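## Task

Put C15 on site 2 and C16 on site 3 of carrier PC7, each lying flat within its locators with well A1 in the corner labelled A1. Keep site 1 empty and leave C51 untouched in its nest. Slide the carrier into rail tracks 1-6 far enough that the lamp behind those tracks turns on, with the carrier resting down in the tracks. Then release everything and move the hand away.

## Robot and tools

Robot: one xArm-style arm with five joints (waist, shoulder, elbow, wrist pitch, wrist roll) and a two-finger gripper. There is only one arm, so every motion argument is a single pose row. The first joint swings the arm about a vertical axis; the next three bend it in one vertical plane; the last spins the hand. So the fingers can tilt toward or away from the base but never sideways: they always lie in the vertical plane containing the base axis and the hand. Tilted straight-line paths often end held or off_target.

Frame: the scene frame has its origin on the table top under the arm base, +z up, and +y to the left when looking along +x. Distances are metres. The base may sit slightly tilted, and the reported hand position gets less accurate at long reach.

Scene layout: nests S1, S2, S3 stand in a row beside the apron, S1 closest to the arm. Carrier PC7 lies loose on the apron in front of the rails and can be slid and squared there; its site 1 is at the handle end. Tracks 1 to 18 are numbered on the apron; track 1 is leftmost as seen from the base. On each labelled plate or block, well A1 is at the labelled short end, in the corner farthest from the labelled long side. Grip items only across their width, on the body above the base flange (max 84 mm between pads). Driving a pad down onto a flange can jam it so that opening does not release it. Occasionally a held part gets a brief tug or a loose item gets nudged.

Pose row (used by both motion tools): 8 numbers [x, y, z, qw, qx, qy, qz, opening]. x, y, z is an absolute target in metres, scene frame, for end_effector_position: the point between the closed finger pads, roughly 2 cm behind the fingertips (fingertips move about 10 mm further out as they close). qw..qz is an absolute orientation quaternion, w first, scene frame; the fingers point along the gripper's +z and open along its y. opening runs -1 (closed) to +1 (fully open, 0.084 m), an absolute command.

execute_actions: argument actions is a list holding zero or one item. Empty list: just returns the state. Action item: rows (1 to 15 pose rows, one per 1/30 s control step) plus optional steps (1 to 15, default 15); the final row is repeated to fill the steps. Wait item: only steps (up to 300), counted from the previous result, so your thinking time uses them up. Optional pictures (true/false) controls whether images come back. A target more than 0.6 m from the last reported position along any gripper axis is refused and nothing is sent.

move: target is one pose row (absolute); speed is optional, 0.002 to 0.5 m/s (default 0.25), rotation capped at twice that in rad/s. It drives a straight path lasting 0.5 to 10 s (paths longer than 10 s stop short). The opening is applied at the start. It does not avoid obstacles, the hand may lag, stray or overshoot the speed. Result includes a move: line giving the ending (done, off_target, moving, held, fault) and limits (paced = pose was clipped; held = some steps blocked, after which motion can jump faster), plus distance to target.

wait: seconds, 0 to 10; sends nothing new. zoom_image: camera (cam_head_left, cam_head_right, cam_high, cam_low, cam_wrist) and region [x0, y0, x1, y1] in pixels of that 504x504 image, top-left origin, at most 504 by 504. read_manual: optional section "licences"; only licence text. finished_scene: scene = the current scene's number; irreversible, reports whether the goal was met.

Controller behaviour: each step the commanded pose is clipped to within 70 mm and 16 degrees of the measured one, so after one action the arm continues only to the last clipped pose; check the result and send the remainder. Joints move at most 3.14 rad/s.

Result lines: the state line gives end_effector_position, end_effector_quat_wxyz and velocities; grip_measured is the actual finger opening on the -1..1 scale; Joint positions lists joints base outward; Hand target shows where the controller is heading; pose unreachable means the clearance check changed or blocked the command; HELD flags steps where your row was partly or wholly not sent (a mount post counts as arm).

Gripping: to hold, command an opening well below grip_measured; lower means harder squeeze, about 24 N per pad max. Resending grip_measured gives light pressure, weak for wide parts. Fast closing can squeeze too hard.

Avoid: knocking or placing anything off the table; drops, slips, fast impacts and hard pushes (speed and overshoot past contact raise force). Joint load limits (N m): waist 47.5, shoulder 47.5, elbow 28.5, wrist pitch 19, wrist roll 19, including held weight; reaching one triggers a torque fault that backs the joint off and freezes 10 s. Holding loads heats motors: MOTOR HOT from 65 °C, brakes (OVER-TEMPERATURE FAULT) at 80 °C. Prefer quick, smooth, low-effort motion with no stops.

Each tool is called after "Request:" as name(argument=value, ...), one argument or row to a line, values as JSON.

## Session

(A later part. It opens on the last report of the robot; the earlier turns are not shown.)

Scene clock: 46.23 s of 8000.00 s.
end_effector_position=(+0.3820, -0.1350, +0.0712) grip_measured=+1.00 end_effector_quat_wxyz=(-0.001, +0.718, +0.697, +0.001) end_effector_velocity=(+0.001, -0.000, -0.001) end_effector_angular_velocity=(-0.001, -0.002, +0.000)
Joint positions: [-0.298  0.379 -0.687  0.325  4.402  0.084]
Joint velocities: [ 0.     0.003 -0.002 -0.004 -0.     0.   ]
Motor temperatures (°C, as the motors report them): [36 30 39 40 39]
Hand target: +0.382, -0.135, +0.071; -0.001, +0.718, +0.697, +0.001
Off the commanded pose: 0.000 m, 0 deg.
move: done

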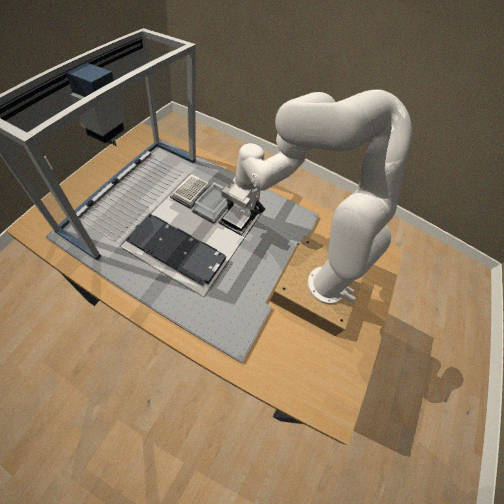

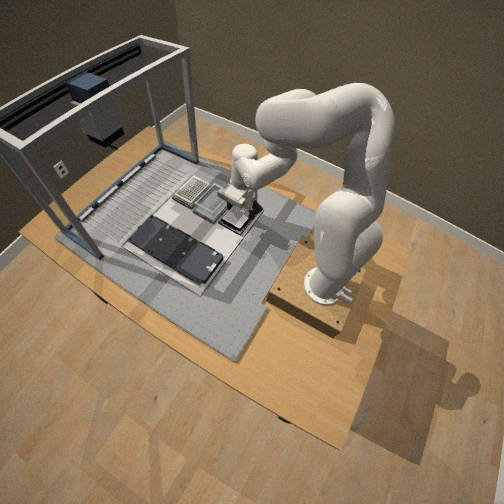

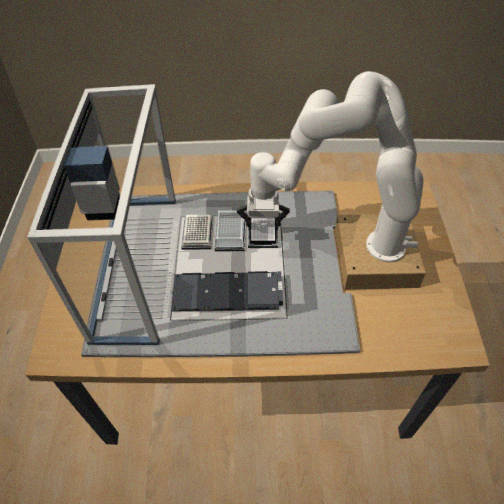

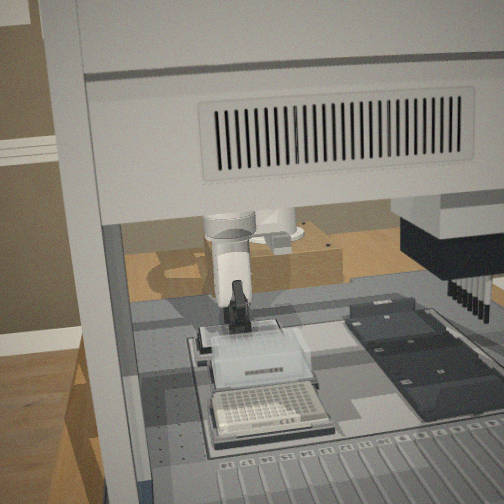

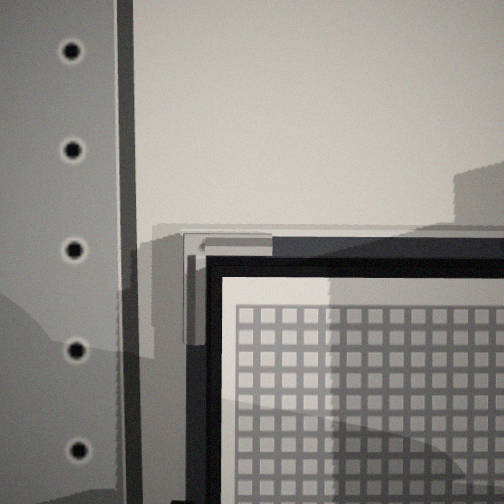

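Request:
move(
  target=[0.382,-0.135,0.071,0,0.7175,0.6965,0,0.5],
  speed=0.05,
)

Request:
move(
  target=[0.382,-0.135,0.14,0,0.7175,0.6965,0,0.5],
  speed=0.08,
)

Request:
move(
  target=[0.608,0.109,0.14,0,0.7071,0.7071,0,0.5],
  speed=0.2,
)

Request:
move(
  target=[0.608,0.109,0.085,0,0.7071,0.7071,0,0.5],
  speed=0.05,
)

Scene clock: 51.83 s of 8000.00 s.
end_effector_position=(+0.3822, -0.1351, +0.0712) grip_measured=+0.93 end_effector_quat_wxyz=(-0.000, +0.718, +0.697, +0.002) end_effector_velocity=(-0.000, +0.000, -0.000) end_effector_angular_velocity=(+0.000, +0.000, +0.001)
Joint positions: [-0.298  0.379 -0.688  0.325  4.402  0.081]
Joint velocities: [ 0.     0.     0.     0.    -0.001  0.   ]
Motor temperatures (°C, as the motors report them): [36 30 39 40 39]
Hand target: +0.382, -0.135, +0.071; -0.001, +0.718, +0.697, +0.001
Off the commanded pose: 0.000 m, 0 deg.
After step 90, 1.90 s passed at rest.
move: done

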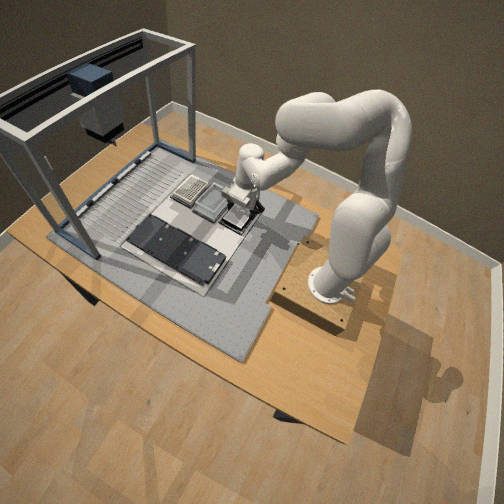

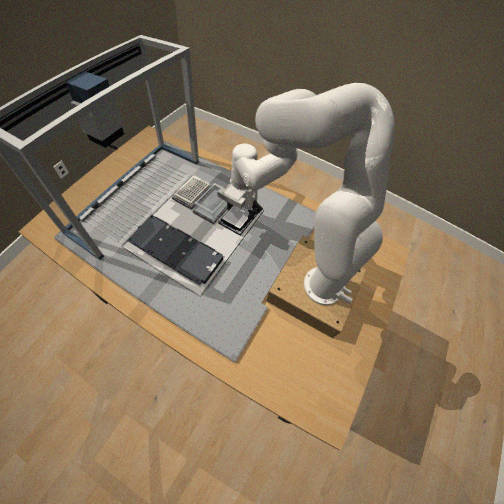

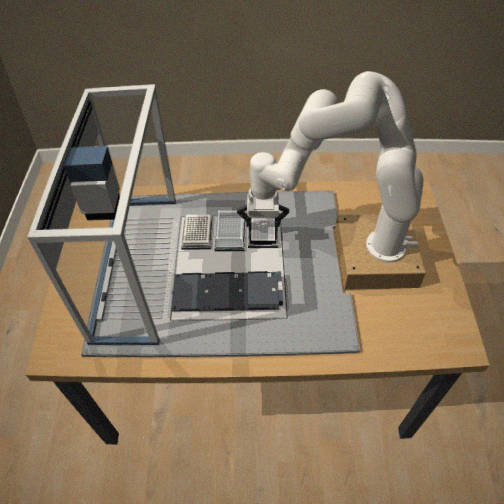

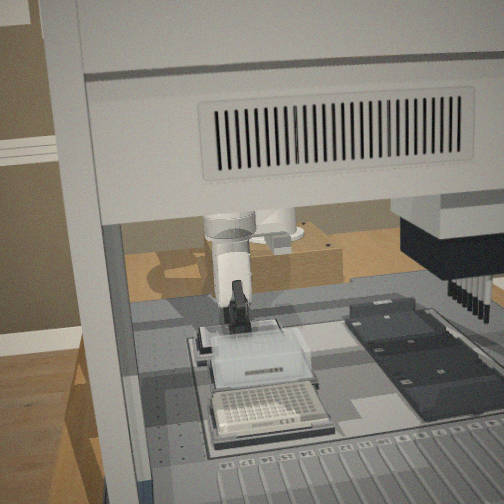

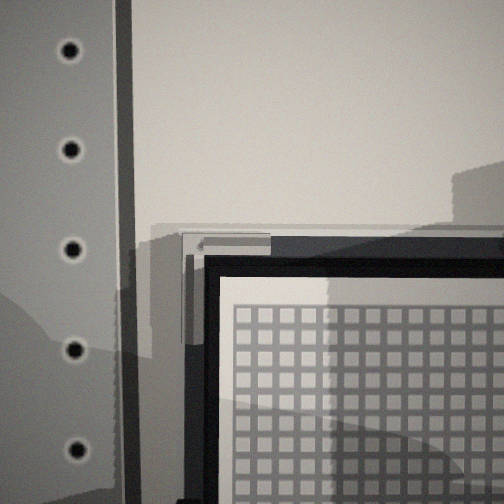

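Scene clock: 53.07 s of 8000.00 s.
end_effector_position=(+0.3818, -0.1349, +0.1396) grip_measured=+0.93 end_effector_quat_wxyz=(-0.001, +0.718, +0.697, +0.001) end_effector_velocity=(-0.001, +0.000, +0.001) end_effector_angular_velocity=(+0.001, +0.002, +0.001)
Joint positions: [-0.297  0.165 -0.673  0.526  4.403  0.081]
Joint velocities: [ 0.    -0.004 -0.001  0.007 -0.001 -0.   ]
Motor temperatures (°C, as the motors report them): [36 30 39 40 39]
Hand target: +0.382, -0.135, +0.140; -0.001, +0.718, +0.697, +0.001
Off the commanded pose: 0.000 m, 0 deg.
move: done

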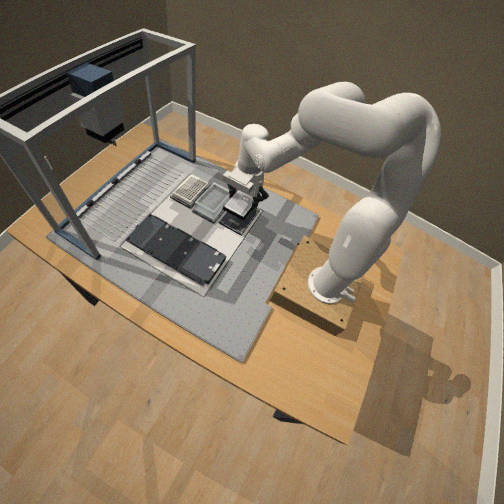

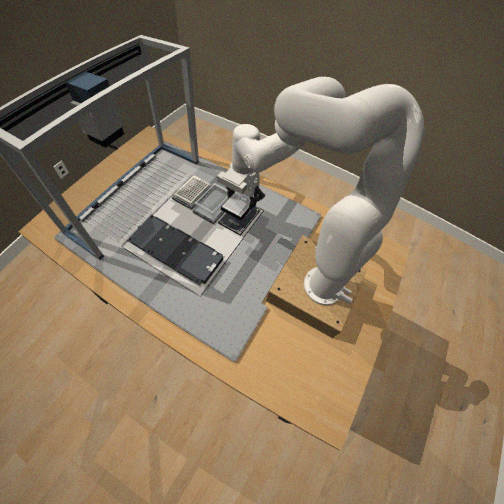

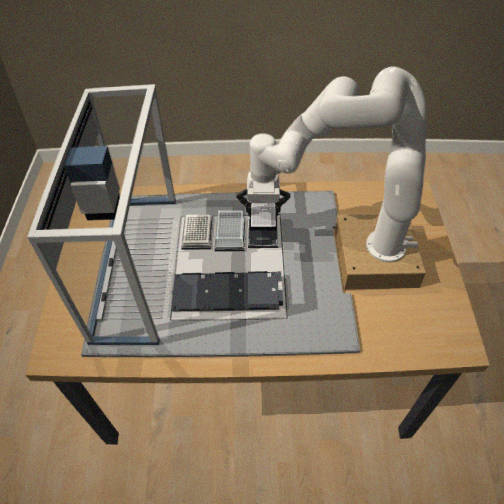

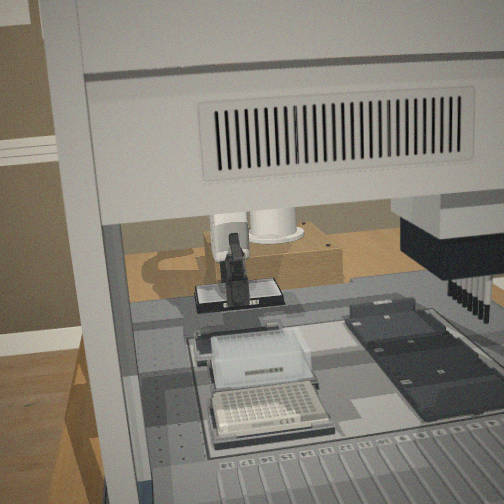

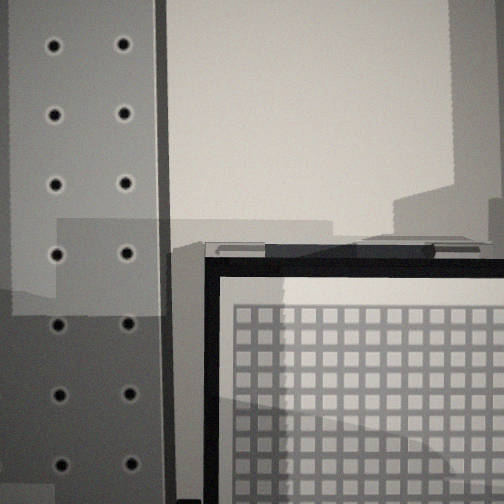

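Scene clock: 55.27 s of 8000.00 s.
end_effector_position=(+0.6083, +0.1080, +0.1400) grip_measured=+0.93 end_effector_quat_wxyz=(+0.002, +0.707, +0.707, -0.002) end_effector_velocity=(+0.001, +0.002, +0.000) end_effector_angular_velocity=(-0.000, +0.002, +0.003)
Joint positions: [ 0.218  0.76  -1.629  0.885  4.888  0.081]
Joint velocities: [ 0.003  0.006 -0.013  0.008  0.    -0.   ]
Motor temperatures (°C, as the motors report them): [36 30 39 40 39]
Hand target: +0.608, +0.108, +0.140; +0.002, +0.707, +0.707, -0.002
Off the commanded pose: 0.001 m, 0 deg.
move: done

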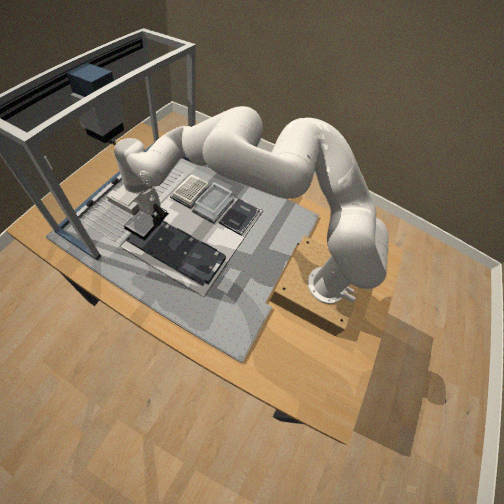

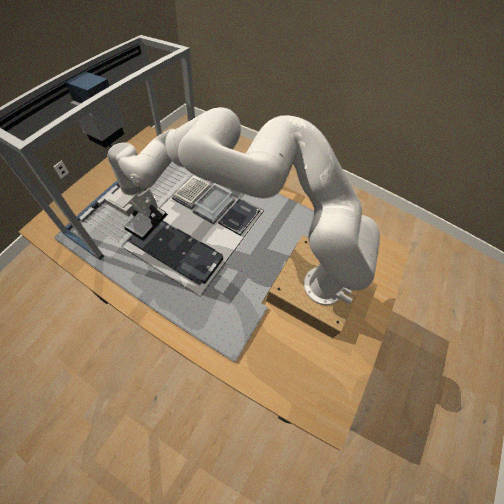

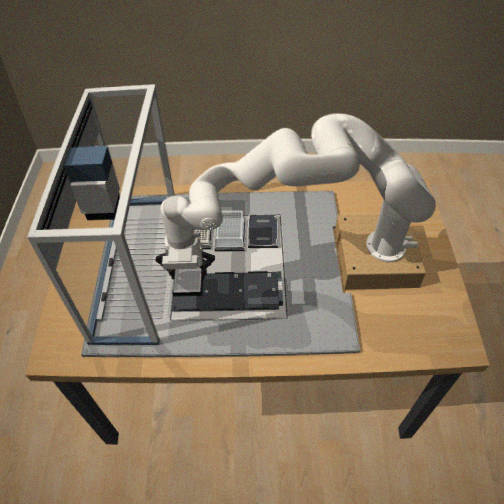

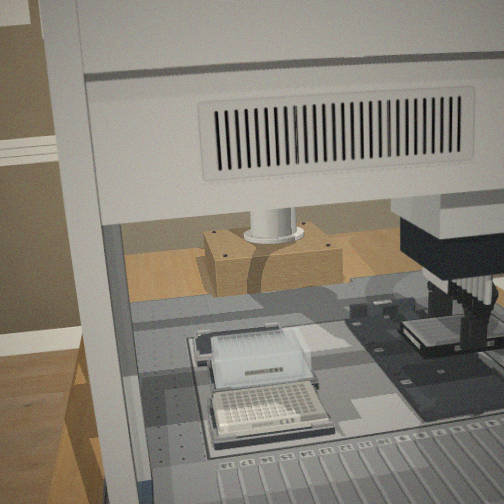

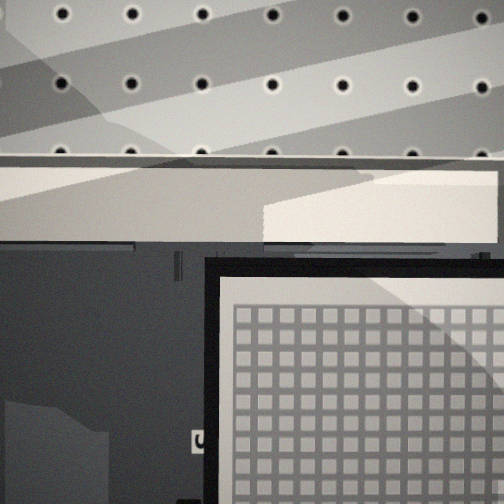

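Scene clock: 56.70 s of 8000.00 s.
end_effector_position=(+0.6082, +0.1090, +0.0854) grip_measured=+0.93 end_effector_quat_wxyz=(+0.002, +0.707, +0.707, -0.001) end_effector_velocity=(+0.002, +0.000, +0.001) end_effector_angular_velocity=(+0.001, -0.005, -0.000)
Joint positions: [ 0.22   0.864 -1.635  0.787  4.89   0.081]
Joint velocities: [ 0.     0.    -0.003 -0.002  0.    -0.   ]
Motor temperatures (°C, as the motors report them): [36 31 39 40 39]
Hand target: +0.608, +0.109, +0.085; +0.002, +0.707, +0.707, -0.002
Off the commanded pose: 0.000 m, 0 deg.
move: done

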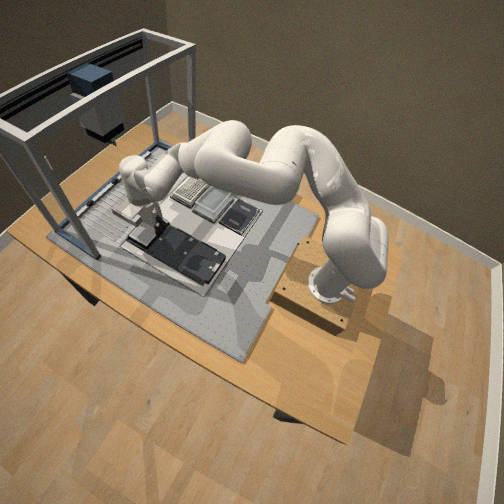

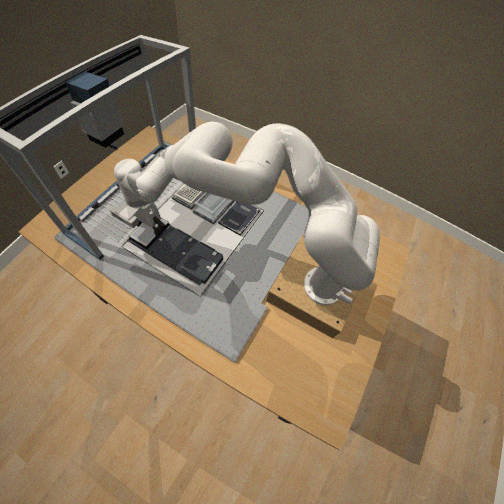

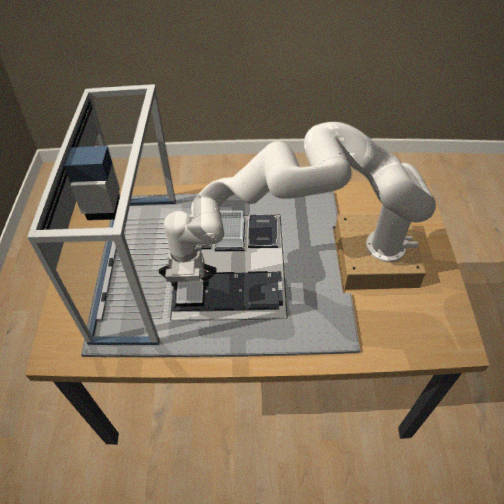

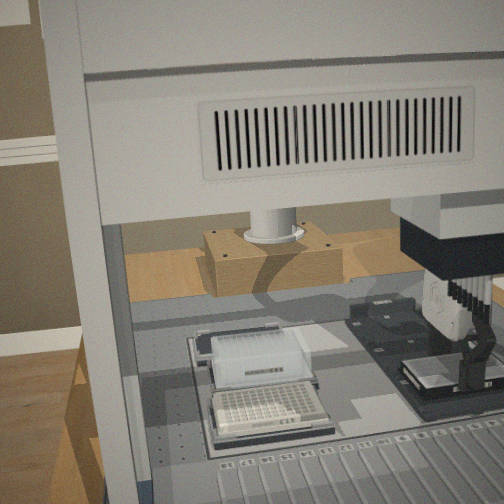

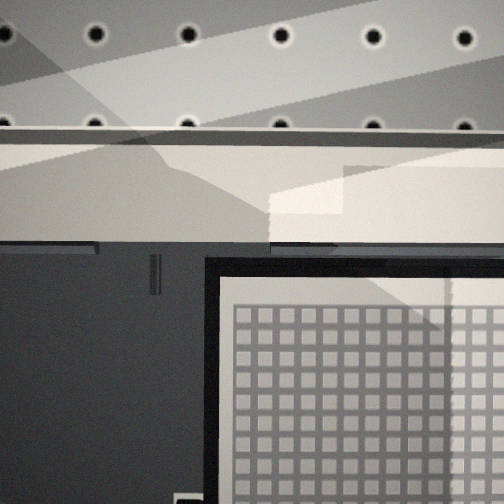

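Request:
move(
  target=[0.608,0.109,0.069,0,0.7071,0.7071,0,0.5],
  speed=0.015,
)

Scene clock: 61.43 s of 8000.00 s.
end_effector_position=(+0.6089, +0.1091, +0.0707) grip_measured=+0.93 end_effector_quat_wxyz=(+0.003, +0.707, +0.707, -0.001) end_effector_velocity=(-0.001, -0.000, -0.001) end_effector_angular_velocity=(-0.000, +0.002, -0.000)
Joint positions: [ 0.22   0.896 -1.644  0.762  4.89   0.082]
Joint velocities: [ 0.     0.002 -0.     0.     0.     0.   ]
Motor temperatures (°C, as the motors report them): [36 31 39 39 39]
Hand target: +0.608, +0.109, +0.069; +0.002, +0.707, +0.707, -0.002
Off the commanded pose: 0.002 m, 0 deg.
After step 90, 0.43 s passed at rest.
move: done

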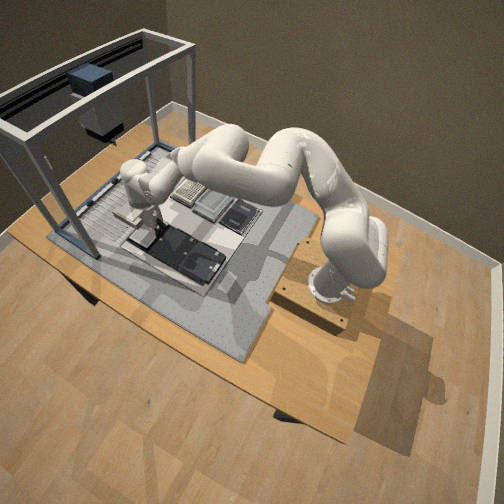

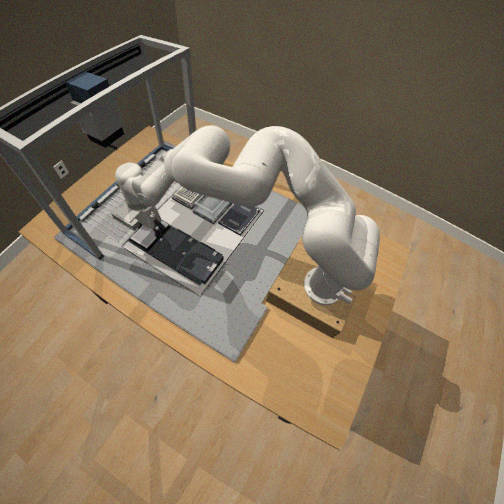

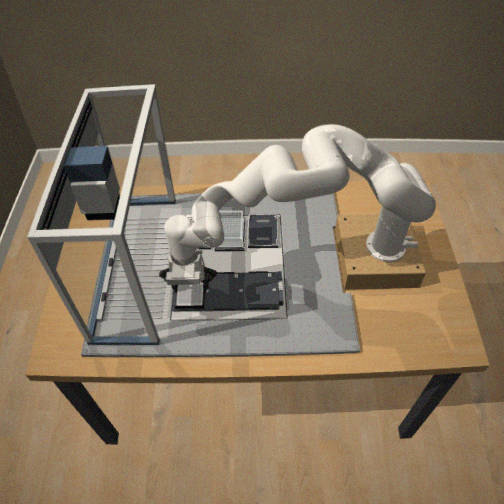

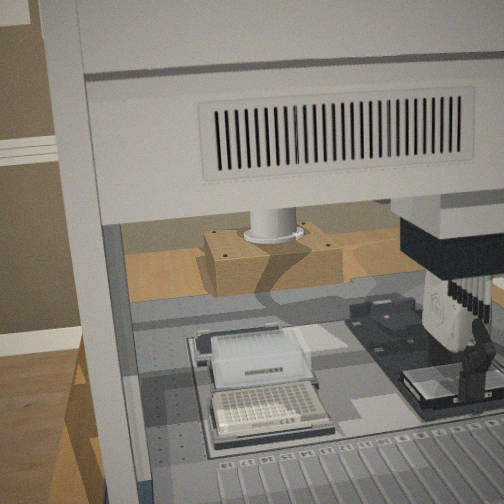

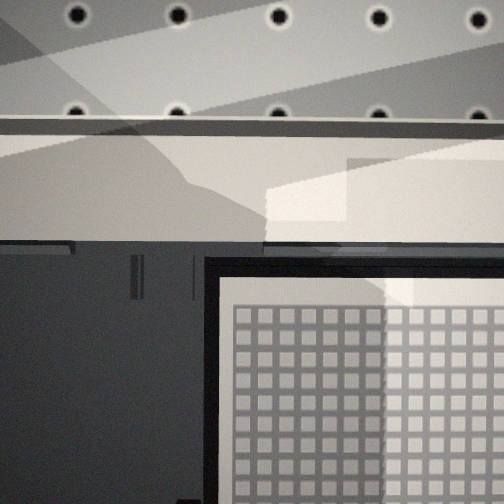

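Request:
move(
  target=[0.608,0.109,0.0705,0,0.7071,0.7071,0,1],
  speed=0.02,
)

Request:
move(
  target=[0.608,0.109,0.14,0,0.7071,0.7071,0,1],
  speed=0.06,
)

Request:
move(
  target=[0.602,-0.136,0.14,0,0.713,0.701,0,1],
)

Request:
move(
  target=[0.602,-0.136,0.072,0,0.713,0.701,0,1],
  speed=0.05,
)

Scene clock: 65.77 s of 8000.00 s.
end_effector_position=(+0.6071, +0.1089, +0.0696) grip_measured=+1.00 end_effector_quat_wxyz=(+0.002, +0.707, +0.707, -0.003) end_effector_velocity=(+0.001, +0.000, +0.002) end_effector_angular_velocity=(+0.001, -0.004, -0.000)
Joint positions: [ 0.22   0.895 -1.641  0.765  4.89   0.084]
Joint velocities: [-0.    -0.001 -0.002 -0.001 -0.     0.   ]
Motor temperatures (°C, as the motors report them): [36 31 38 39 39]
Hand target: +0.608, +0.109, +0.071; +0.002, +0.707, +0.707, -0.002
Off the commanded pose: 0.001 m, 0 deg.
After step 90, 0.50 s passed at rest.
move: done

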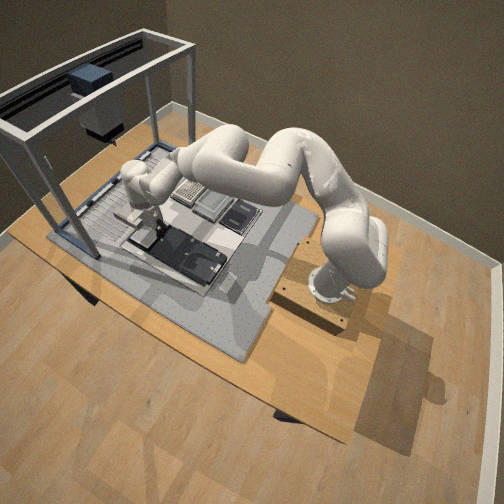

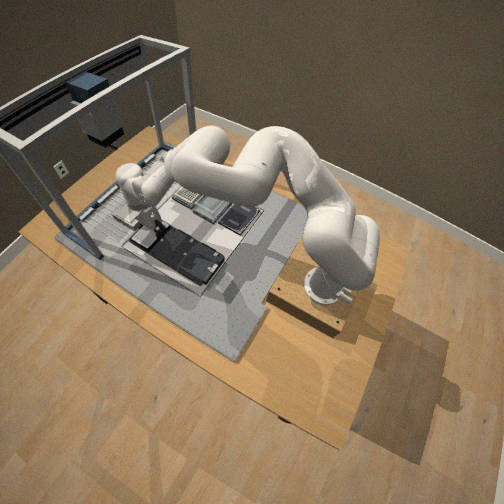

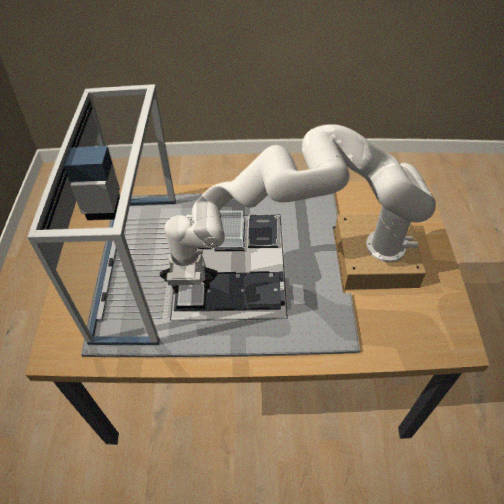

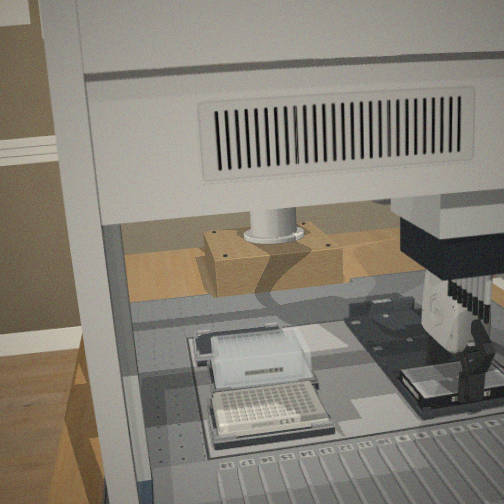

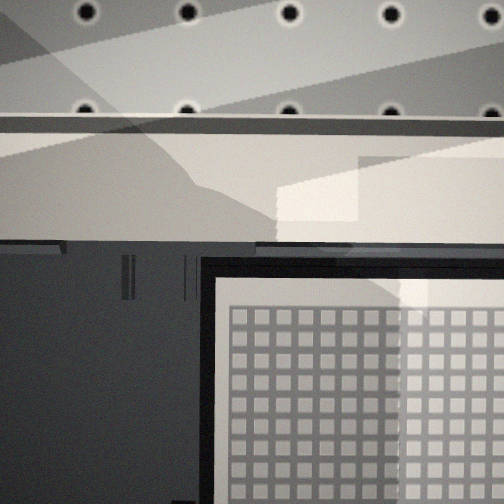

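Scene clock: 67.27 s of 8000.00 s.
end_effector_position=(+0.6078, +0.1090, +0.1395) grip_measured=+1.00 end_effector_quat_wxyz=(+0.002, +0.707, +0.707, -0.002) end_effector_velocity=(-0.002, -0.000, -0.001) end_effector_angular_velocity=(-0.001, +0.007, +0.000)
Joint positions: [ 0.219  0.76  -1.628  0.885  4.889  0.084]
Joint velocities: [-0.     0.     0.002  0.005 -0.     0.   ]
Motor temperatures (°C, as the motors report them): [36 31 38 39 39]
Hand target: +0.608, +0.109, +0.140; +0.002, +0.707, +0.707, -0.002
Off the commanded pose: 0.000 m, 0 deg.
move: done

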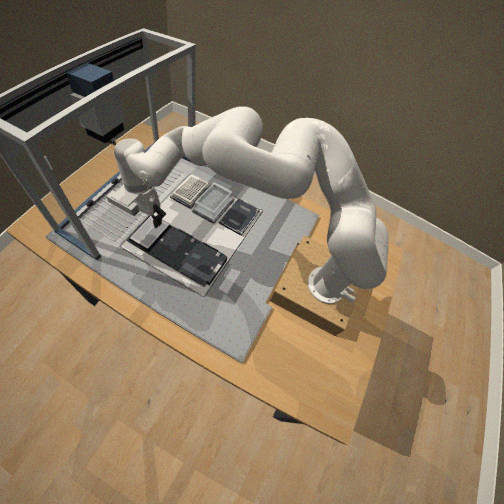

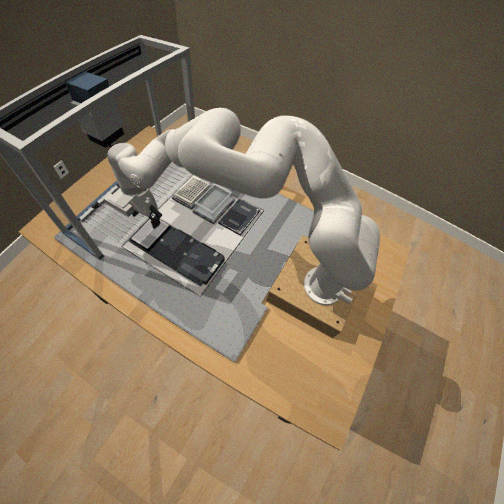

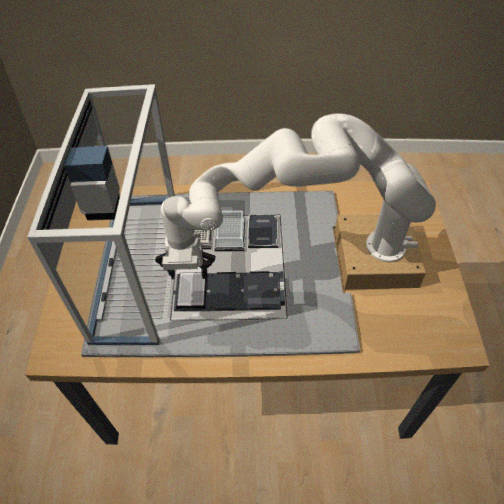

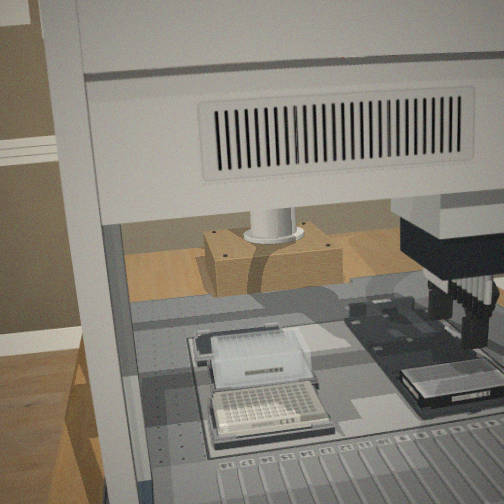

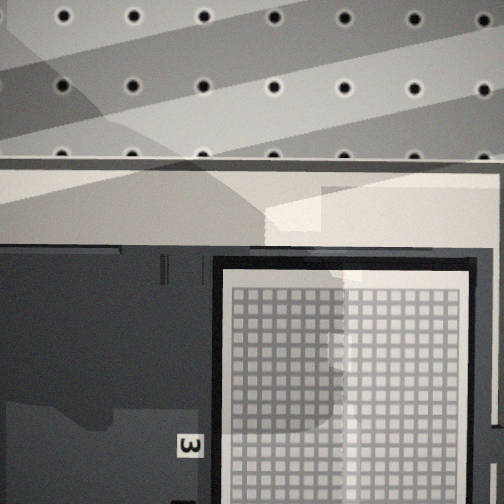

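Scene clock: 68.70 s of 8000.00 s.
end_effector_position=(+0.6017, -0.1348, +0.1400) grip_measured=+1.00 end_effector_quat_wxyz=(-0.000, +0.713, +0.701, +0.000) end_effector_velocity=(+0.001, -0.004, +0.001) end_effector_angular_velocity=(+0.000, -0.000, -0.002)
Joint positions: [-0.178  0.758 -1.623  0.883  4.508  0.084]
Joint velocities: [-0.006  0.004 -0.009  0.005 -0.004 -0.   ]
Motor temperatures (°C, as the motors report them): [36 31 39 39 39]
Hand target: +0.602, -0.136, +0.140; -0.000, +0.713, +0.701, +0.000
Off the commanded pose: 0.001 m, 0 deg.
move: done

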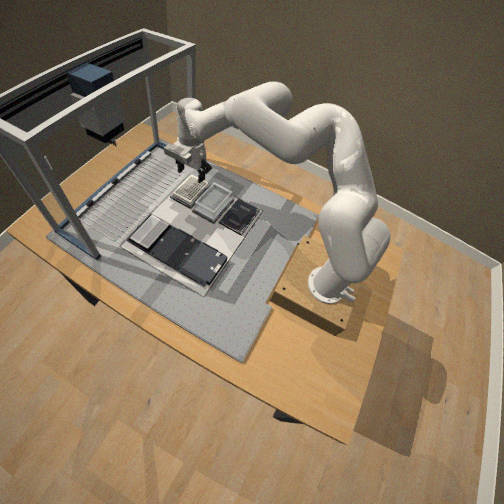

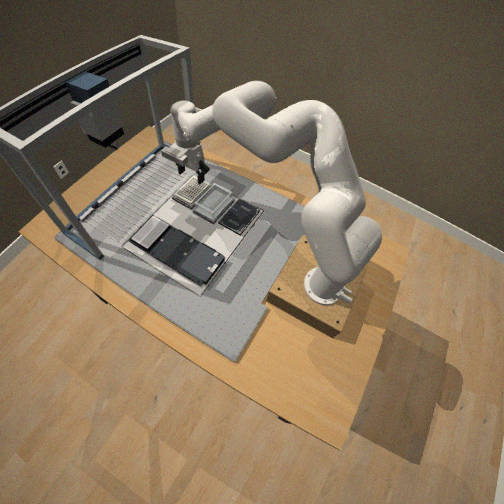

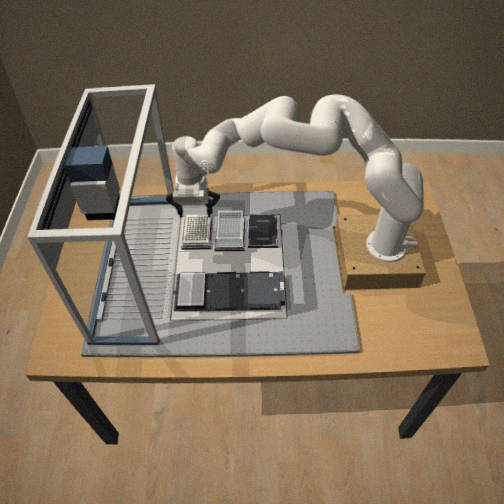

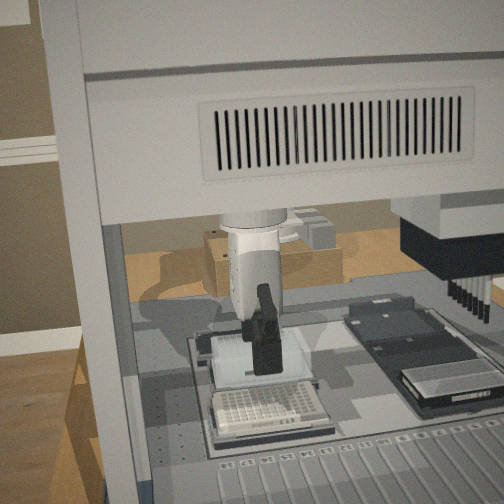

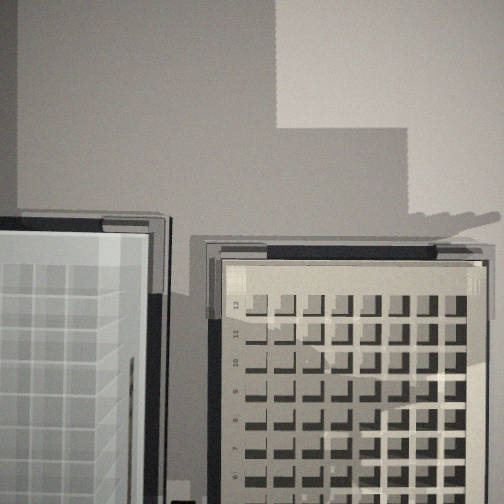

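Scene clock: 70.40 s of 8000.00 s.
end_effector_position=(+0.6019, -0.1360, +0.0721) grip_measured=+1.00 end_effector_quat_wxyz=(-0.000, +0.713, +0.701, +0.000) end_effector_velocity=(+0.000, -0.000, -0.001) end_effector_angular_velocity=(+0.000, +0.000, +0.000)
Joint positions: [-0.18   0.891 -1.64   0.766  4.507  0.084]
Joint velocities: [-0.     0.002 -0.001 -0.001 -0.    -0.   ]
Motor temperatures (°C, as the motors report them): [36 31 39 39 39]
Hand target: +0.602, -0.136, +0.072; -0.000, +0.713, +0.701, +0.001
Off the commanded pose: 0.000 m, 0 deg.
move: done

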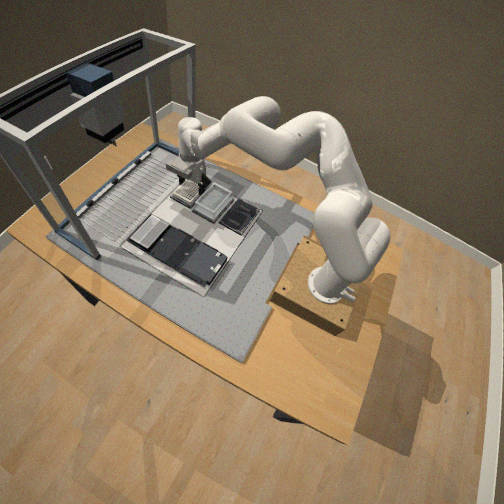

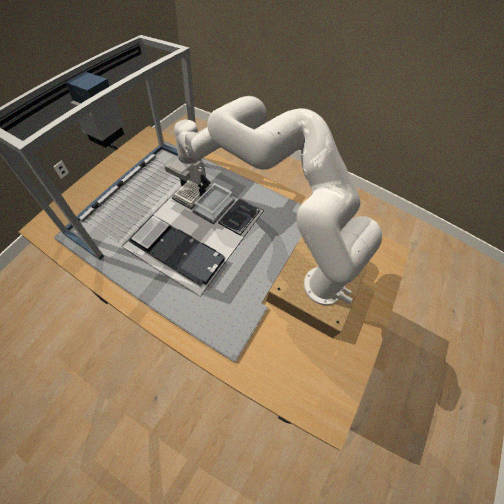

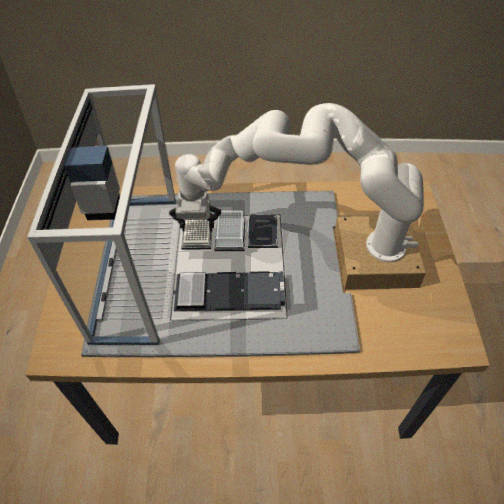

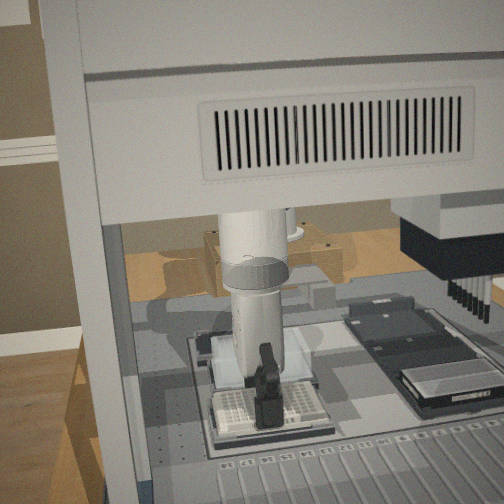

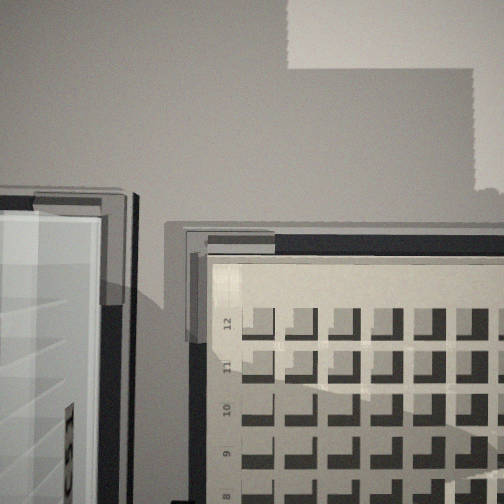

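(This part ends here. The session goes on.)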